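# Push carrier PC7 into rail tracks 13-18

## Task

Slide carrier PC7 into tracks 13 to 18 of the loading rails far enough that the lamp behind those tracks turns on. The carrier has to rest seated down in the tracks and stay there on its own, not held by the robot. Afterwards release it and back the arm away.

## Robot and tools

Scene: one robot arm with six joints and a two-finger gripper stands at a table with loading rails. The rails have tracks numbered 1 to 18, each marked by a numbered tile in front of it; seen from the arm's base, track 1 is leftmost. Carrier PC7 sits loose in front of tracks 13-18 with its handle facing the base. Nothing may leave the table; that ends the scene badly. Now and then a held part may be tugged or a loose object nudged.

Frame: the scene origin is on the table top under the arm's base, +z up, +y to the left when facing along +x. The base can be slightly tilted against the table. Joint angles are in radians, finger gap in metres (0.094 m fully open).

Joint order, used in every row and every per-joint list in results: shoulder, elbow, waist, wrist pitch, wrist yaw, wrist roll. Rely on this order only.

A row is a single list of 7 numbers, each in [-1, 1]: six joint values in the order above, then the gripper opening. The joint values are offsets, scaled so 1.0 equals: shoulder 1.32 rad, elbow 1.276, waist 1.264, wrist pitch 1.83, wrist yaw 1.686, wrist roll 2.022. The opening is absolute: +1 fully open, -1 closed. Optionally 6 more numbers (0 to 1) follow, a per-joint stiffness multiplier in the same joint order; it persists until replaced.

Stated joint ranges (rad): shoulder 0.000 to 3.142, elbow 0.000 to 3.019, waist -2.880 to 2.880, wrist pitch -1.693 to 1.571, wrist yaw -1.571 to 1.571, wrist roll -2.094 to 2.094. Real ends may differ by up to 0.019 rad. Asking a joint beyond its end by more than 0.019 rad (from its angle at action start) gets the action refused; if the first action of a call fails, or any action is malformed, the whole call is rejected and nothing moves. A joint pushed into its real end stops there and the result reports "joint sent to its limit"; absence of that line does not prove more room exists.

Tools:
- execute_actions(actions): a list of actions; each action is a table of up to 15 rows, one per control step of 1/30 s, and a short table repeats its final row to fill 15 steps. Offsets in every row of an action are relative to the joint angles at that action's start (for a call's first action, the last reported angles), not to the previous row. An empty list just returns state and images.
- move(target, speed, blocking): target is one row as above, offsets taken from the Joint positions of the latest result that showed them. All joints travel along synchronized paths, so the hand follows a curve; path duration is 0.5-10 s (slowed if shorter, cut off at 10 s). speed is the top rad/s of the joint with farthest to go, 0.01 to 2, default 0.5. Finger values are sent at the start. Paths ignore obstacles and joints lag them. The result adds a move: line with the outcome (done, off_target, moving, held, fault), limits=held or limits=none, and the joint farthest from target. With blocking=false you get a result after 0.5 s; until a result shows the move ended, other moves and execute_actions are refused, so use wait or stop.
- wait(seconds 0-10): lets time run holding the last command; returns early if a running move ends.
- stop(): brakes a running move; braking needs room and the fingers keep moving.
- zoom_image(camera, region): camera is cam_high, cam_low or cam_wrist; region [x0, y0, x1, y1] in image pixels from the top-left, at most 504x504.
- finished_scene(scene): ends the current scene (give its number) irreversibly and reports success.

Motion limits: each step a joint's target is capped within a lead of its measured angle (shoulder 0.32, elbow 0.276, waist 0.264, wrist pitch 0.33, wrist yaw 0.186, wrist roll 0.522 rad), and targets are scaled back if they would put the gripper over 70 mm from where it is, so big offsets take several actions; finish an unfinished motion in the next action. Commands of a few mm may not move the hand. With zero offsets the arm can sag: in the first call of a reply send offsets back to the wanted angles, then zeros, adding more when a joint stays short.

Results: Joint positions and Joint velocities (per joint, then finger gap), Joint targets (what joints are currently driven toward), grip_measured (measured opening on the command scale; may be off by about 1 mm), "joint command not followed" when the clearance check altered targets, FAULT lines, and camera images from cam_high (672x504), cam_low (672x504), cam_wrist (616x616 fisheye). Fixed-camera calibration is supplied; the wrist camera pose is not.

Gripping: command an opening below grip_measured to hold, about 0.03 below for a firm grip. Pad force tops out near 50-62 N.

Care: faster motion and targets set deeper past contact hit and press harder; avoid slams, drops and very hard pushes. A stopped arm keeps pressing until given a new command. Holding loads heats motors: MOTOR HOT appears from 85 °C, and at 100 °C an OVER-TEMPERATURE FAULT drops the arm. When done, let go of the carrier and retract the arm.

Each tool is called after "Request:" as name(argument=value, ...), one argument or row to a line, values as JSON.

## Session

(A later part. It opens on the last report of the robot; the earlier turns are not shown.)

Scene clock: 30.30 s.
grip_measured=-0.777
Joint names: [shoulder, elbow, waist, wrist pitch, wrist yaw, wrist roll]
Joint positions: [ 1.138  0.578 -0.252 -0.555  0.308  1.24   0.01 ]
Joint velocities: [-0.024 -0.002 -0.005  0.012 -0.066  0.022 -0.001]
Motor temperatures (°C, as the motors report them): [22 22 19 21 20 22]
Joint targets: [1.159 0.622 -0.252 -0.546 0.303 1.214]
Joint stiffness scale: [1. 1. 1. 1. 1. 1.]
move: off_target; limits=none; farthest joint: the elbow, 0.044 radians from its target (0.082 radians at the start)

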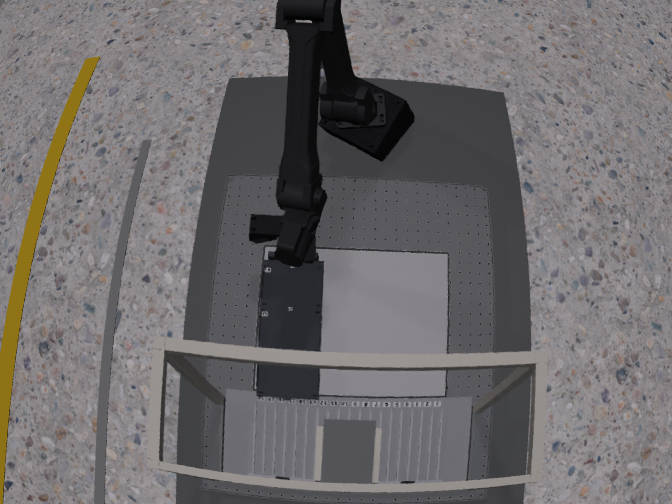

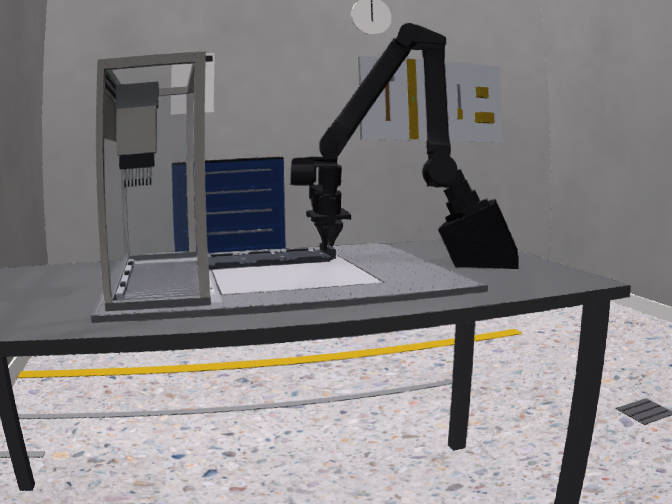

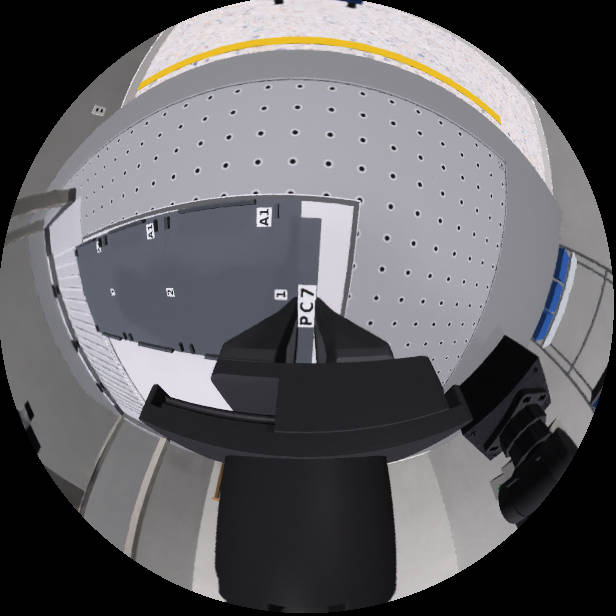

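Request:
move(
  target=[0.033, 0.05, 0.016, 0.005, -0.003, 0.027, -0.83],
  speed=0.04,
)

Request:
zoom_image(
  camera="cam_high",
  region=[240, 350, 350, 430],
)

Request:
zoom_image(
  camera="cam_high",
  region=[240, 240, 350, 350],
)

Scene clock: 34.30 s.
grip_measured=-0.777
Joint names: [shoulder, elbow, waist, wrist pitch, wrist yaw, wrist roll]
Joint positions: [ 1.154  0.599 -0.247 -0.557  0.311  1.279  0.01 ]
Joint velocities: [-0.005 -0.002  0.005  0.012  0.007 -0.022 -0.001]
Motor temperatures (°C, as the motors report them): [22 22 19 21 20 22]
Joint targets: [1.181 0.642 -0.232 -0.546 0.303 1.294]
Joint stiffness scale: [1. 1. 1. 1. 1. 1.]
move: off_target; limits=none; farthest joint: the elbow, 0.043 radians from its target (0.063 radians at the start)

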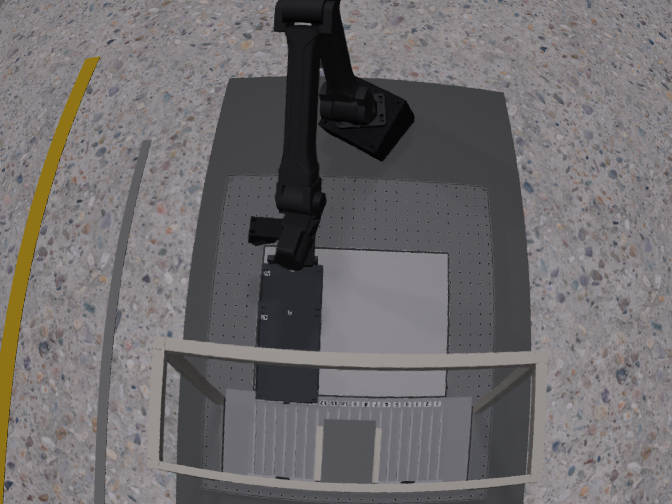

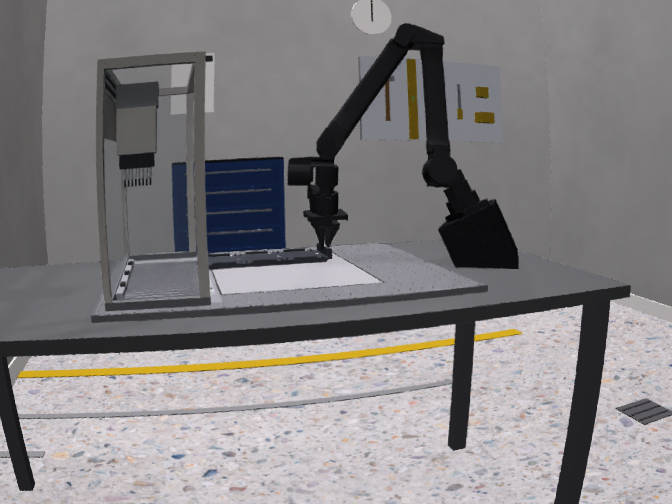

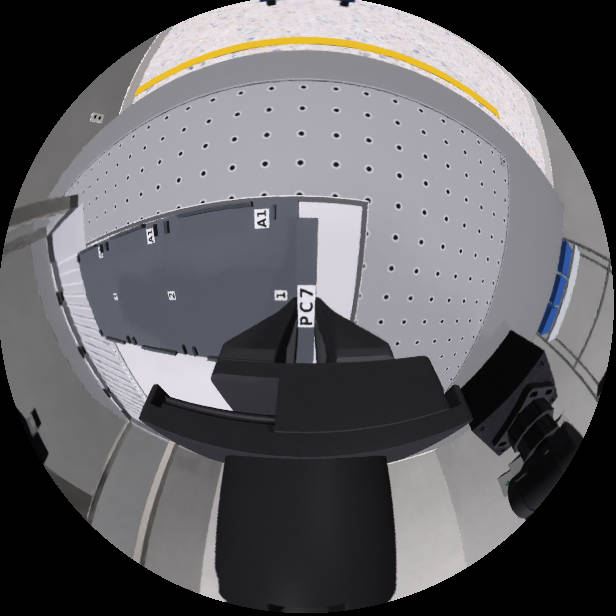

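Region (240, 350, 350, 430) of cam_high's 672x504 image, scaled by 4.582, with more detail than that image has; it fills the top 367 rows of this view, and the rest is white.

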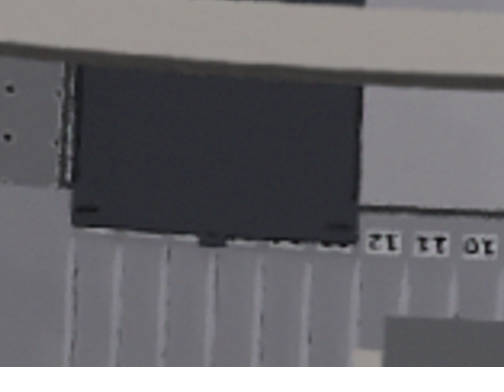

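Region (240, 240, 350, 350) of cam_high's 672x504 image, scaled by 4.582, with more detail than that image has.

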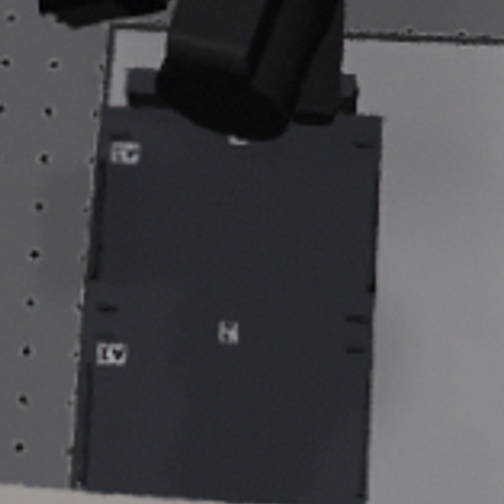

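Request:
move(
  target=[0.05, 0.082, 0.037, 0.0, -0.005, 0.013, -0.83],
  speed=0.04,
)

Request:
zoom_image(
  camera="cam_high",
  region=[240, 350, 350, 430],
)

Request:
zoom_image(
  camera="cam_high",
  region=[240, 240, 350, 350],
)

Request:
zoom_image(
  camera="cam_low",
  region=[110, 220, 350, 310],
)

Scene clock: 38.23 s.
grip_measured=-0.777
Joint names: [shoulder, elbow, waist, wrist pitch, wrist yaw, wrist roll]
Joint positions: [ 1.198  0.654 -0.22  -0.562  0.315  1.3    0.01 ]
Joint velocities: [-0.005 -0.022 -0.015  0.002 -0.022  0.037 -0.   ]
Motor temperatures (°C, as the motors report them): [22 23 19 21 20 22]
Joint targets: [1.220 0.703 -0.200 -0.557 0.302 1.305]
Joint stiffness scale: [1. 1. 1. 1. 1. 1.]
move: off_target; limits=none; farthest joint: the elbow, 0.050 radians from its target (0.105 radians at the start)

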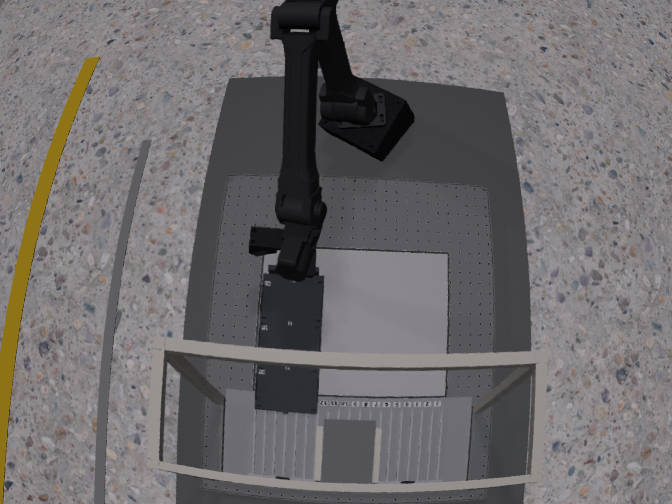

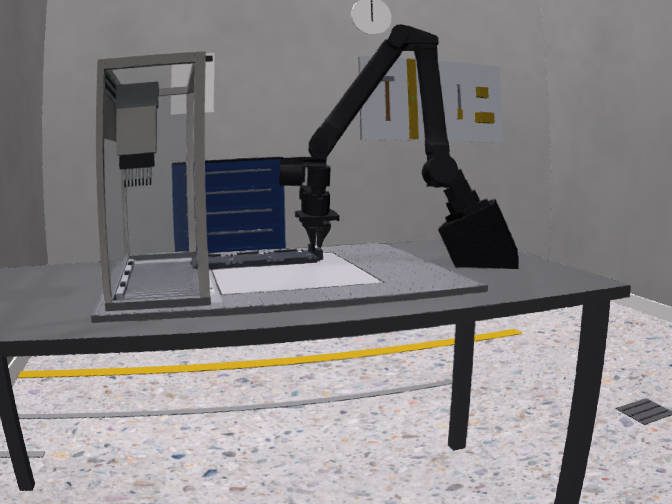

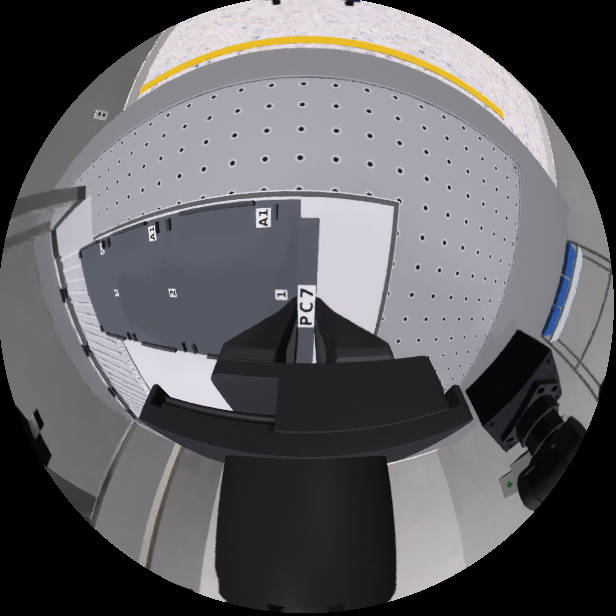

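Region (240, 350, 350, 430) of cam_high's 672x504 image, scaled by 4.582, with more detail than that image has; it fills the top 367 rows of this view, and the rest is white.

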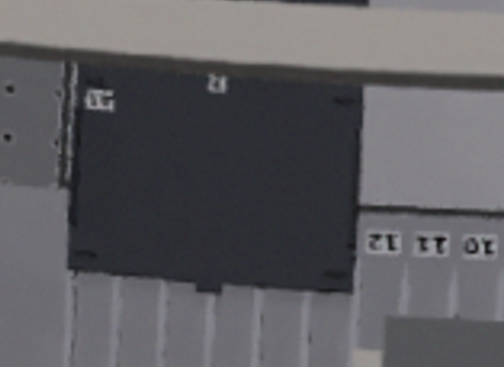

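Region (240, 240, 350, 350) of cam_high's 672x504 image, scaled by 4.582, with more detail than that image has.

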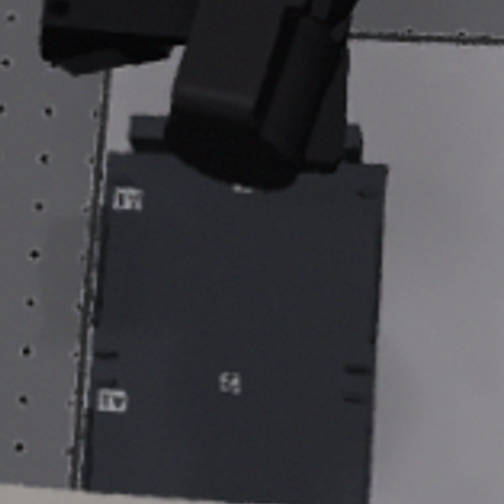

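Region (110, 220, 350, 310) of cam_low's 672x504 image, scaled by 2.100, with more detail than that image has; it fills the top 189 rows of this view, and the rest is white.

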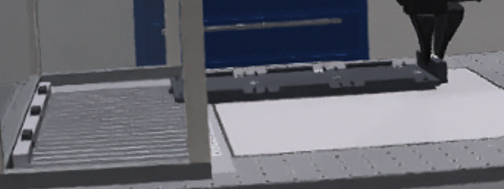

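Request:
move(
  target=[0.097, 0.145, 0.038, -0.022, 0, 0.016, -0.83],
  speed=0.07,
)

Request:
zoom_image(
  camera="cam_high",
  region=[230, 280, 360, 490],
)

Request:
zoom_image(
  camera="cam_low",
  region=[110, 220, 350, 310],
)

Scene clock: 42.43 s.
grip_measured=-0.777
Joint names: [shoulder, elbow, waist, wrist pitch, wrist yaw, wrist roll]
Joint positions: [ 1.297  0.791 -0.191 -0.603  0.321  1.326  0.01 ]
Joint velocities: [-0.005  0.002  0.005  0.012  0.051 -0.022 -0.   ]
Motor temperatures (°C, as the motors report them): [22 23 19 21 20 22]
Joint targets: [1.326 0.839 -0.172 -0.602 0.315 1.333]
Joint stiffness scale: [1. 1. 1. 1. 1. 1.]
move: off_target; limits=none; farthest joint: the elbow, 0.048 radians from its target (0.185 radians at the start)

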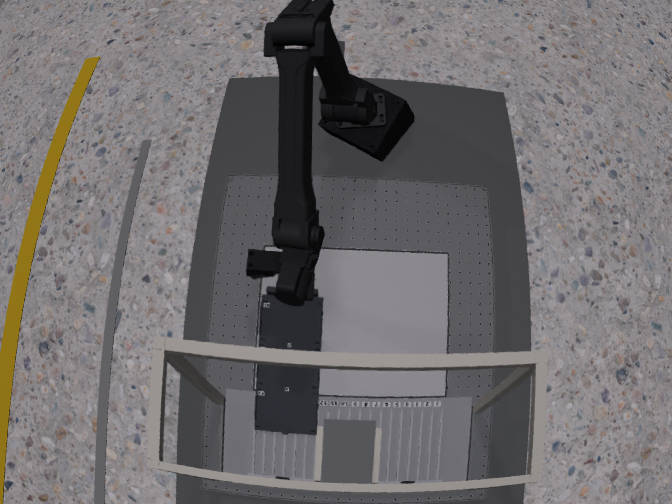

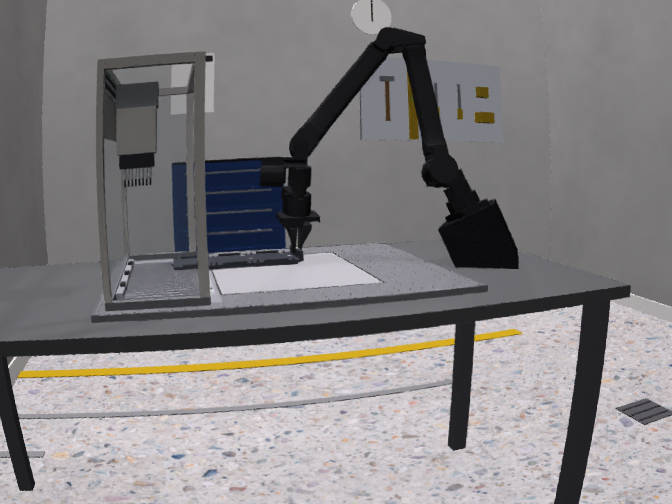

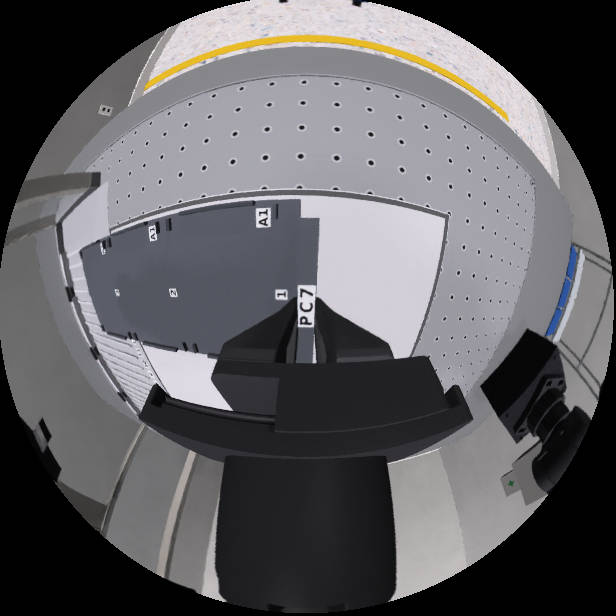

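Region (230, 280, 360, 490) of cam_high's 672x504 image, scaled by 2.400, with more detail than that image has; it fills the left 312 columns of this view, and the rest is white.

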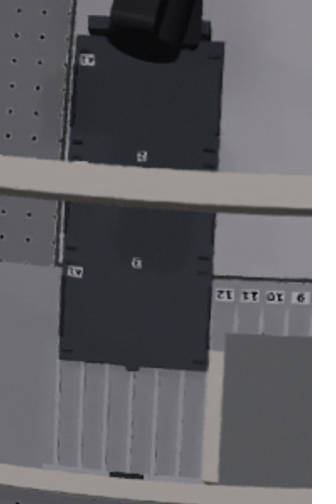

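Region (110, 220, 350, 310) of cam_low's 672x504 image, scaled by 2.100, with more detail than that image has; it fills the top 189 rows of this view, and the rest is white.

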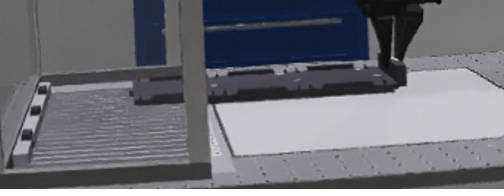

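Request:
move(
  target=[0.118, 0.195, 0.032, -0.035, 0, 0.016, -0.83],
  speed=0.08,
)

Request:
zoom_image(
  camera="cam_high",
  region=[230, 280, 360, 490],
)

Request:
zoom_image(
  camera="cam_low",
  region=[110, 220, 350, 310],
)

Scene clock: 46.67 s.
grip_measured=-0.777
Joint names: [shoulder, elbow, waist, wrist pitch, wrist yaw, wrist roll]
Joint positions: [ 1.421  0.981 -0.166 -0.675  0.326  1.351  0.01 ]
Joint velocities: [ 0.005 -0.002 -0.005 -0.007 -0.022  0.022 -0.001]
Motor temperatures (°C, as the motors report them): [22 23 19 21 20 22]
Joint targets: [1.453 1.040 -0.151 -0.667 0.321 1.359]
Joint stiffness scale: [1. 1. 1. 1. 1. 1.]
move: off_target; limits=none; farthest joint: the elbow, 0.059 radians from its target (0.249 radians at the start)

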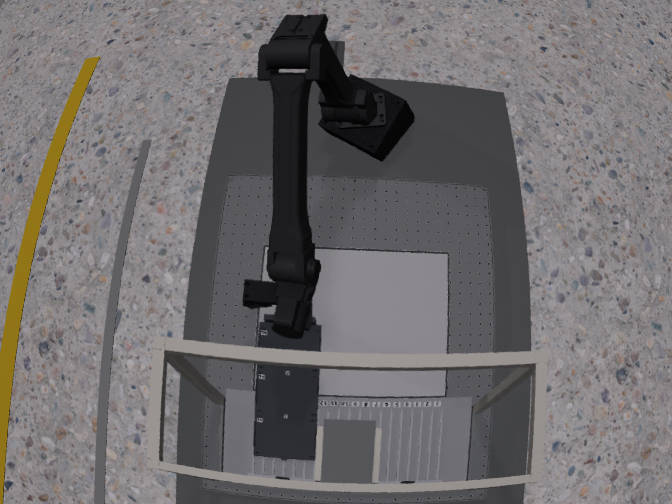

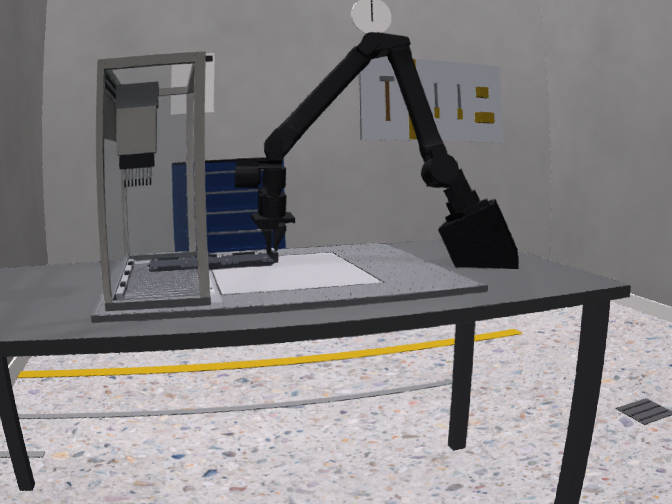

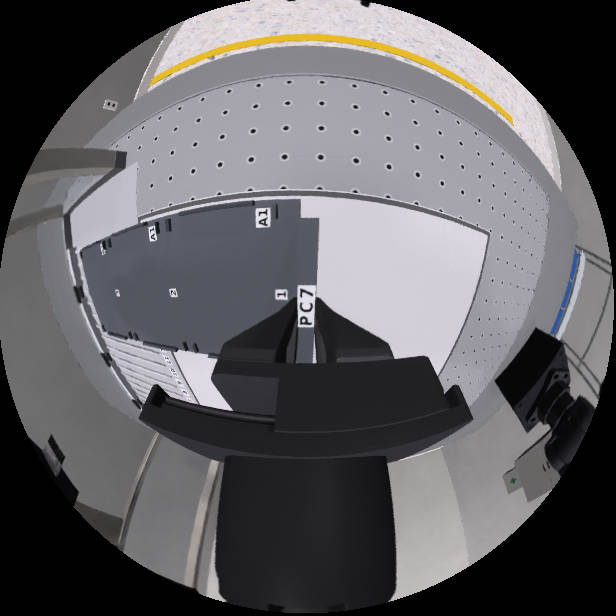

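Region (230, 280, 360, 490) of cam_high's 672x504 image, scaled by 2.400, with more detail than that image has; it fills the left 312 columns of this view, and the rest is white.

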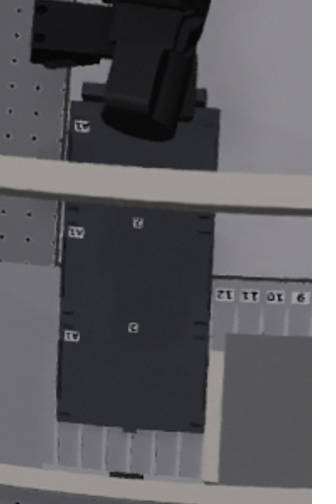

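Region (110, 220, 350, 310) of cam_low's 672x504 image, scaled by 2.100, with more detail than that image has; it fills the top 189 rows of this view, and the rest is white.

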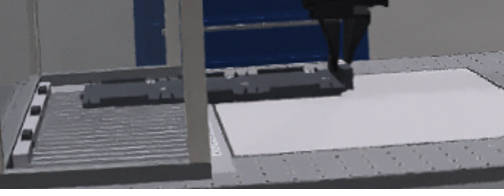

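Request:
move(
  target=[0.075, 0.145, 0.018, -0.022, 0, 0.01, -0.83],
  speed=0.06,
)

Request:
zoom_image(
  camera="cam_low",
  region=[110, 220, 350, 310],
)

Scene clock: 50.77 s.
grip_measured=-0.777
Joint names: [shoulder, elbow, waist, wrist pitch, wrist yaw, wrist roll]
Joint positions: [ 1.49   1.096 -0.154 -0.727  0.328  1.364  0.01 ]
Joint velocities: [ 0.005 -0.002 -0.005 -0.002 -0.037 -0.022 -0.   ]
Motor temperatures (°C, as the motors report them): [22 24 19 21 20 22]
Joint targets: [1.520 1.166 -0.143 -0.715 0.326 1.371]
Joint stiffness scale: [1. 1. 1. 1. 1. 1.]
move: off_target; limits=none; farthest joint: the elbow, 0.070 radians from its target (0.185 radians at the start)

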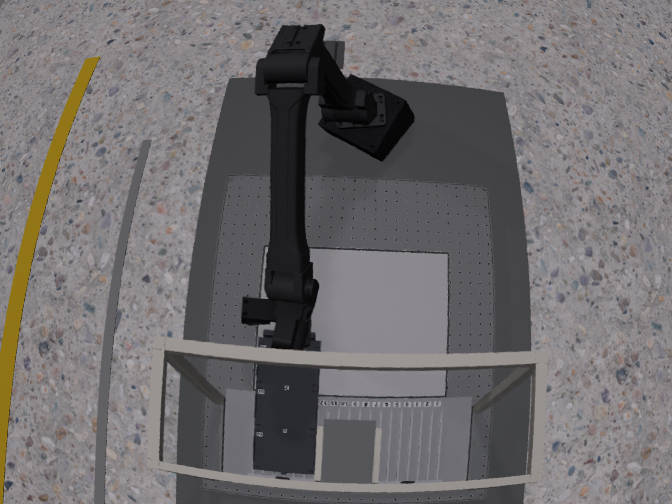

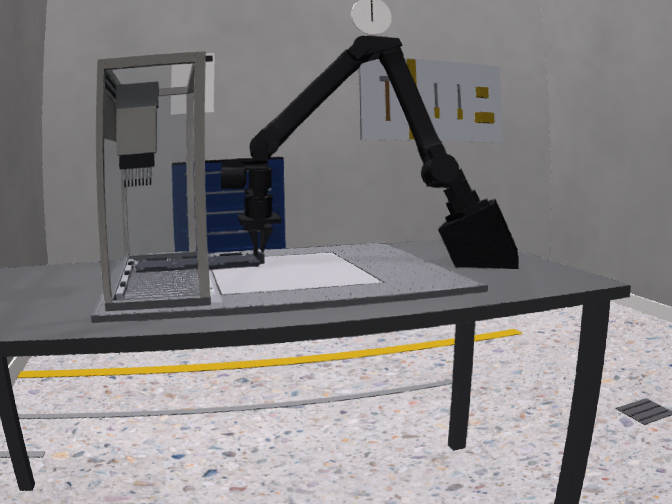

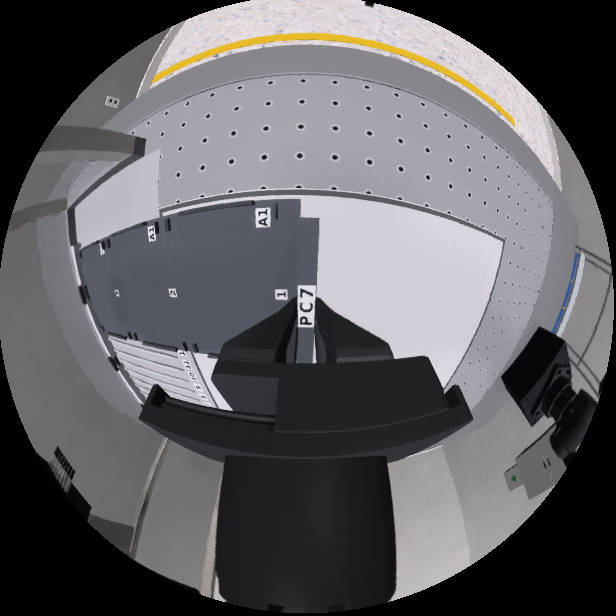

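Region (110, 220, 350, 310) of cam_low's 672x504 image, scaled by 2.100, with more detail than that image has; it fills the top 189 rows of this view, and the rest is white.

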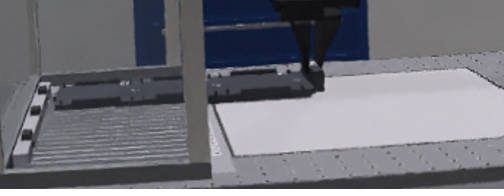

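Request:
move(
  target=[0.035, 0.085, 0.01, 0.006, 0, 0.003, -0.83],
  speed=0.05,
)

Request:
zoom_image(
  camera="cam_high",
  region=[230, 410, 360, 500],
)

Scene clock: 53.67 s.
grip_measured=-0.777
Joint names: [shoulder, elbow, waist, wrist pitch, wrist yaw, wrist roll]
Joint positions: [ 1.508  1.126 -0.15  -0.736  0.328  1.364  0.01 ]
Joint velocities: [-0.005 -0.027 -0.005 -0.017 -0.022  0.022  0.   ]
Motor temperatures (°C, as the motors report them): [22 24 19 21 20 22]
Joint targets: [1.536 1.204 -0.141 -0.717 0.328 1.370]
Joint stiffness scale: [1. 1. 1. 1. 1. 1.]
move: off_target; limits=none; farthest joint: the elbow, 0.078 radians from its target (0.109 radians at the start)

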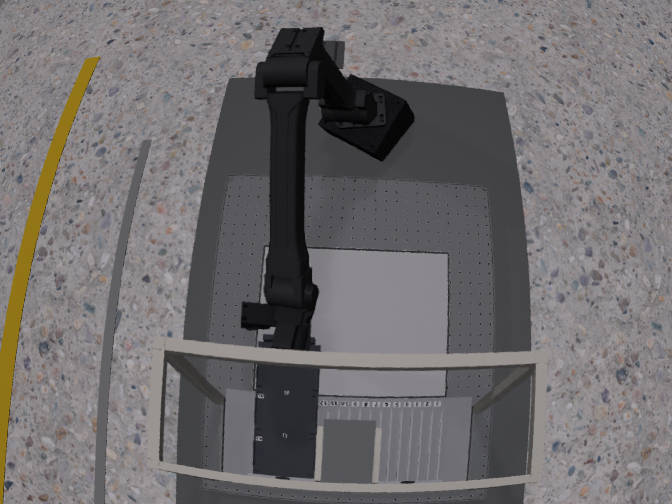

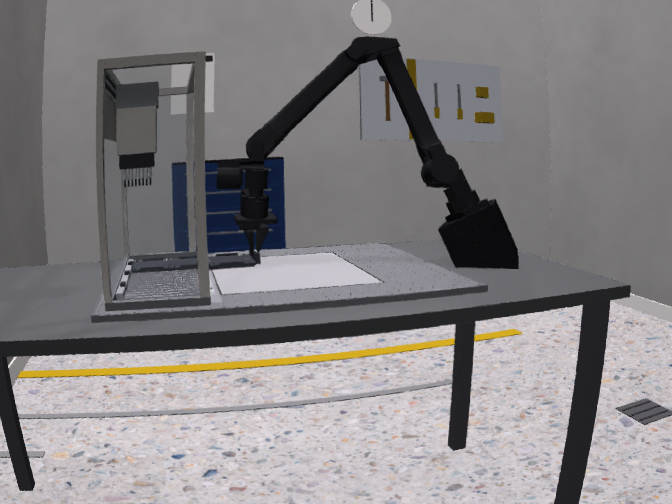

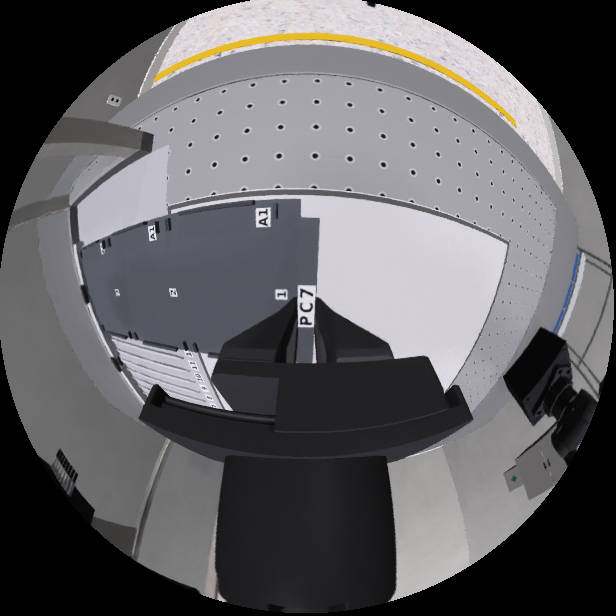

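Region (230, 410, 360, 500) of cam_high's 672x504 image, scaled by 3.877, with more detail than that image has; it fills the top 349 rows of this view, and the rest is white.

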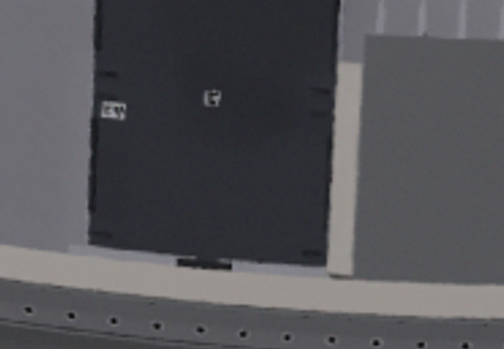

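Not lit yet; push a bit more.

Request:
move(
  target=[0.03, 0.085, 0.008, 0.02, 0, 0.003, -0.83],
  speed=0.06,
)

Request:
zoom_image(
  camera="cam_low",
  region=[100, 230, 290, 310],
)

Scene clock: 56.17 s.
grip_measured=-0.777
Joint names: [shoulder, elbow, waist, wrist pitch, wrist yaw, wrist roll]
Joint positions: [ 1.512  1.133 -0.15  -0.737  0.328  1.365  0.01 ]
Joint velocities: [ 0.005 -0.002 -0.015 -0.002 -0.007 -0.037  0.   ]
Motor temperatures (°C, as the motors report them): [22 24 19 21 20 22]
Joint targets: [1.548 1.235 -0.140 -0.700 0.328 1.371]
Joint stiffness scale: [1. 1. 1. 1. 1. 1.]
move: off_target; limits=none; farthest joint: the elbow, 0.102 radians from its target (0.108 radians at the start)

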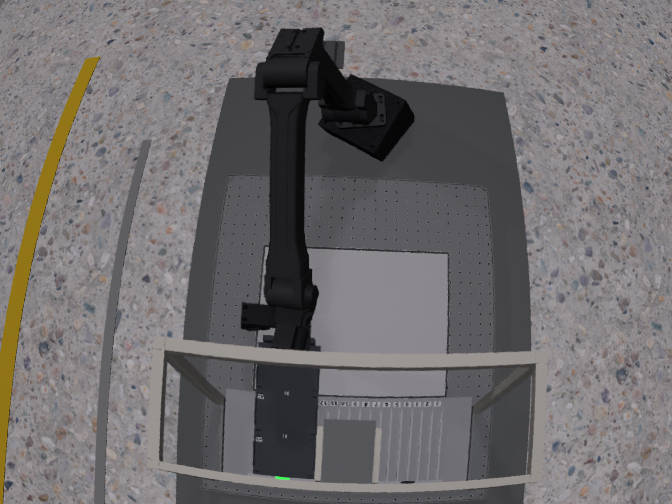

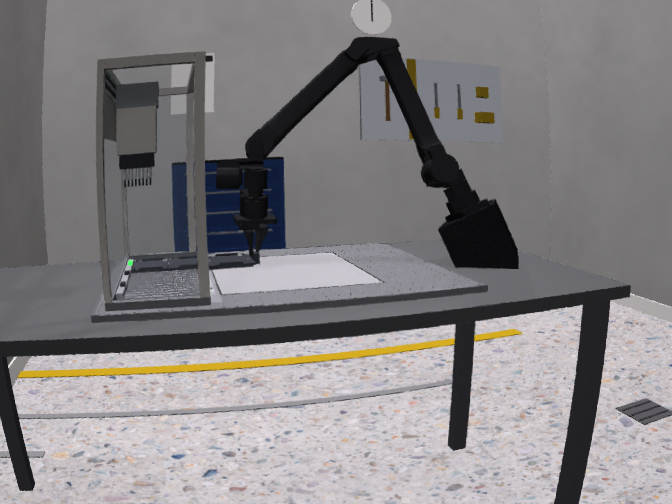

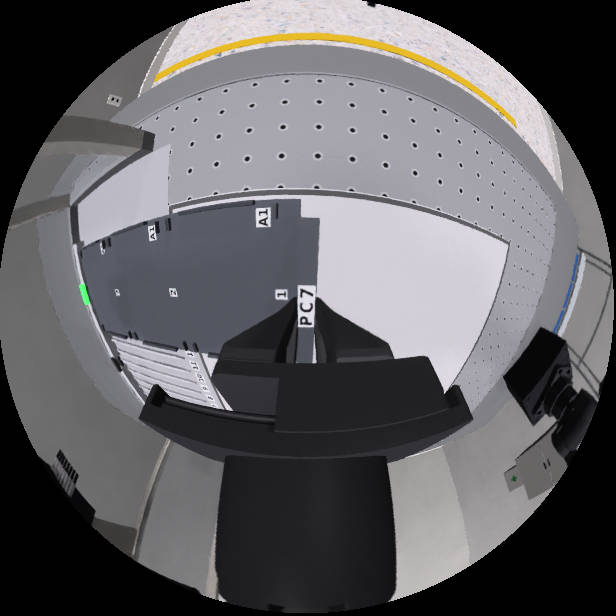

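Region (100, 230, 290, 310) of cam_low's 672x504 image, scaled by 2.653, with more detail than that image has; it fills the top 212 rows of this view, and the rest is white.

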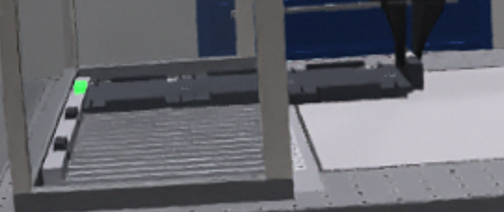

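Request:
move(
  target=[0, 0.025, 0, 0, 0, 0, 0.2],
)

Request:
move(
  target=[-0.2, 0.0, 0, -0.13, 0, 0, 0.2],
  speed=0.3,
)

Scene clock: 57.30 s.
grip_measured=+0.198
Joint names: [shoulder, elbow, waist, wrist pitch, wrist yaw, wrist roll]
Joint positions: [ 1.512  1.131 -0.15  -0.739  0.328  1.365  0.056]
Joint velocities: [ 0.005  0.012 -0.005 -0.002  0.022 -0.022 -0.001]
Motor temperatures (°C, as the motors report them): [22 24 19 21 20 22]
Joint targets: [1.512 1.165 -0.150 -0.737 0.328 1.365]
Joint stiffness scale: [1. 1. 1. 1. 1. 1.]
move: off_target; limits=none; farthest joint: the elbow, 0.034 radians from its target (0.032 radians at the start)

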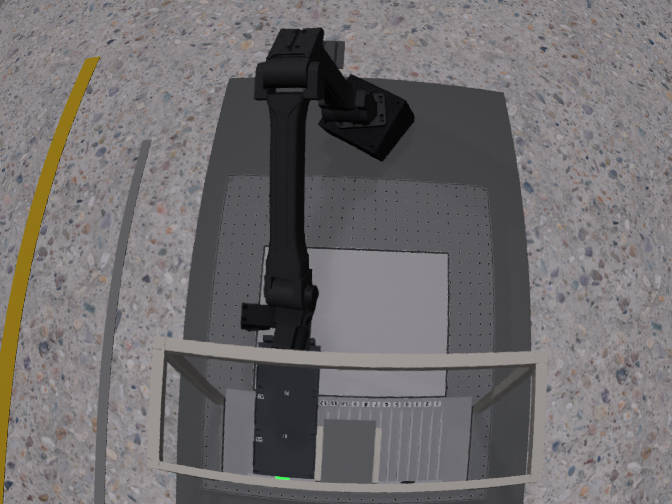

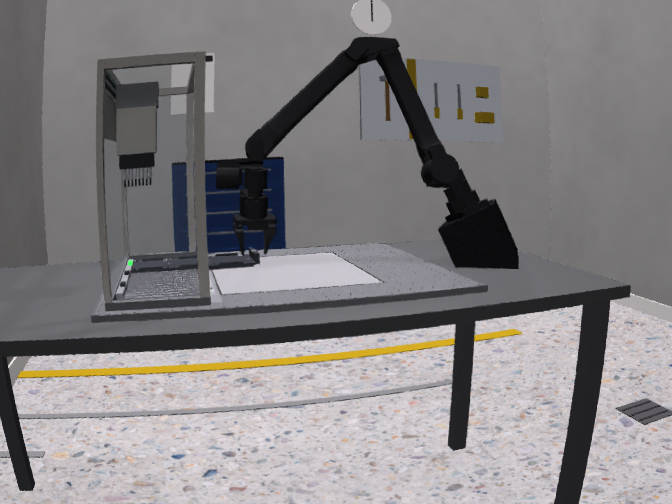

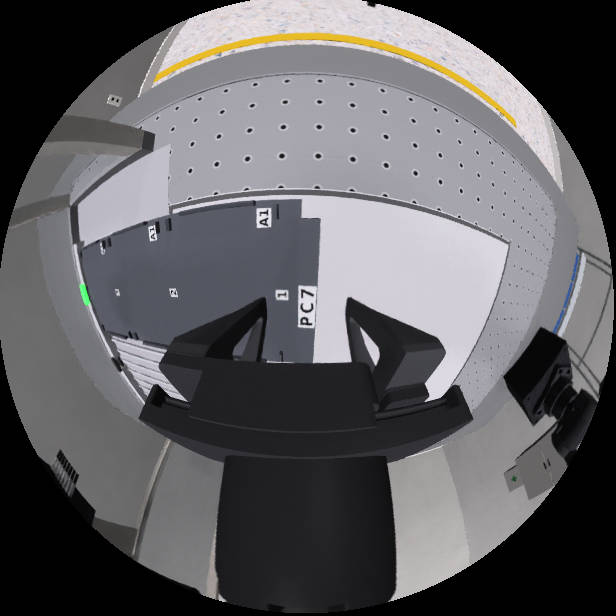

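Scene clock: 58.60 s.
grip_measured=+0.198
Joint names: [shoulder, elbow, waist, wrist pitch, wrist yaw, wrist roll]
Joint positions: [ 1.246  1.131 -0.15  -0.961  0.328  1.365  0.056]
Joint velocities: [-0.015 -0.007 -0.005  0.012  0.007 -0.051  0.001]
Motor temperatures (°C, as the motors report them): [22 24 19 21 20 22]
Joint targets: [1.248 1.131 -0.150 -0.977 0.328 1.365]
Joint stiffness scale: [1. 1. 1. 1. 1. 1.]
move: done; limits=none; farthest joint: the wrist pitch, 0.016 radians from its target (0.238 radians at the start)

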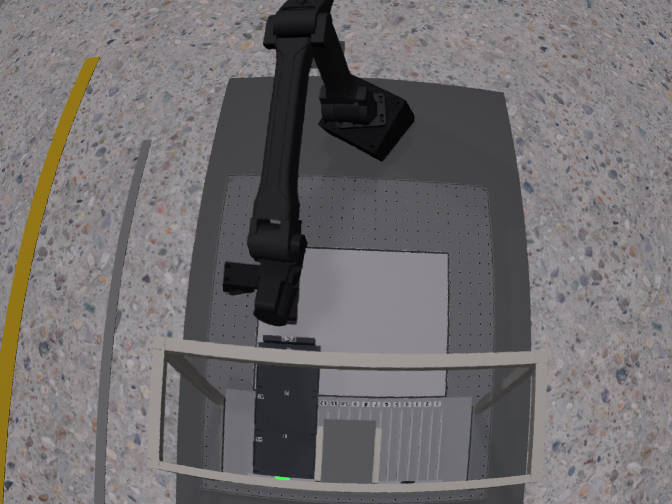

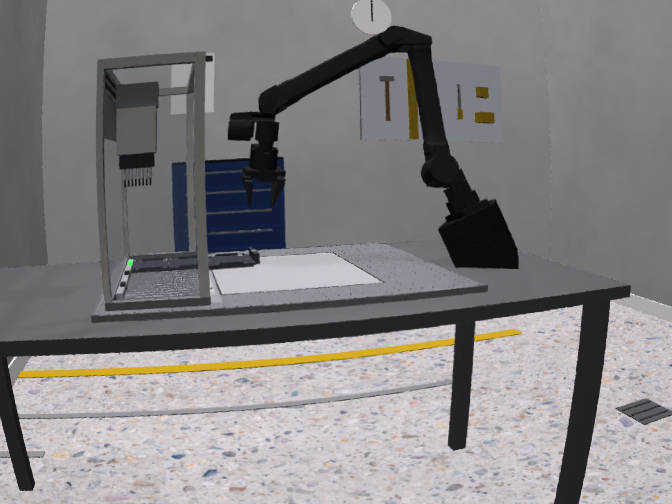

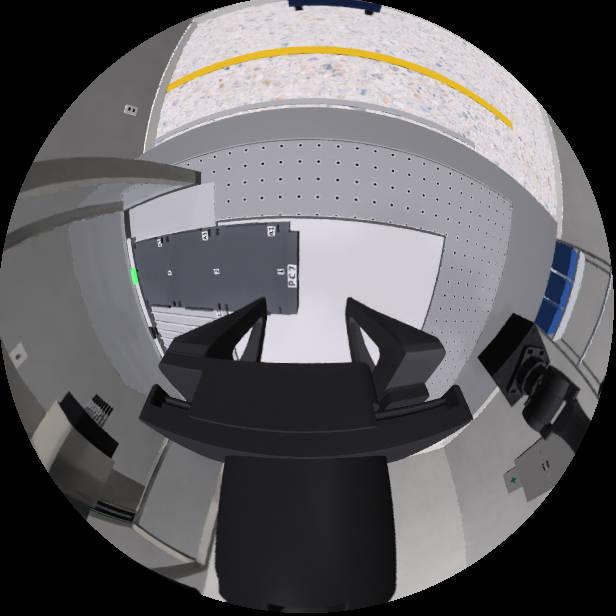

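Request:
finished_scene(
  scene=1,
)

The scene is finished: the task was done.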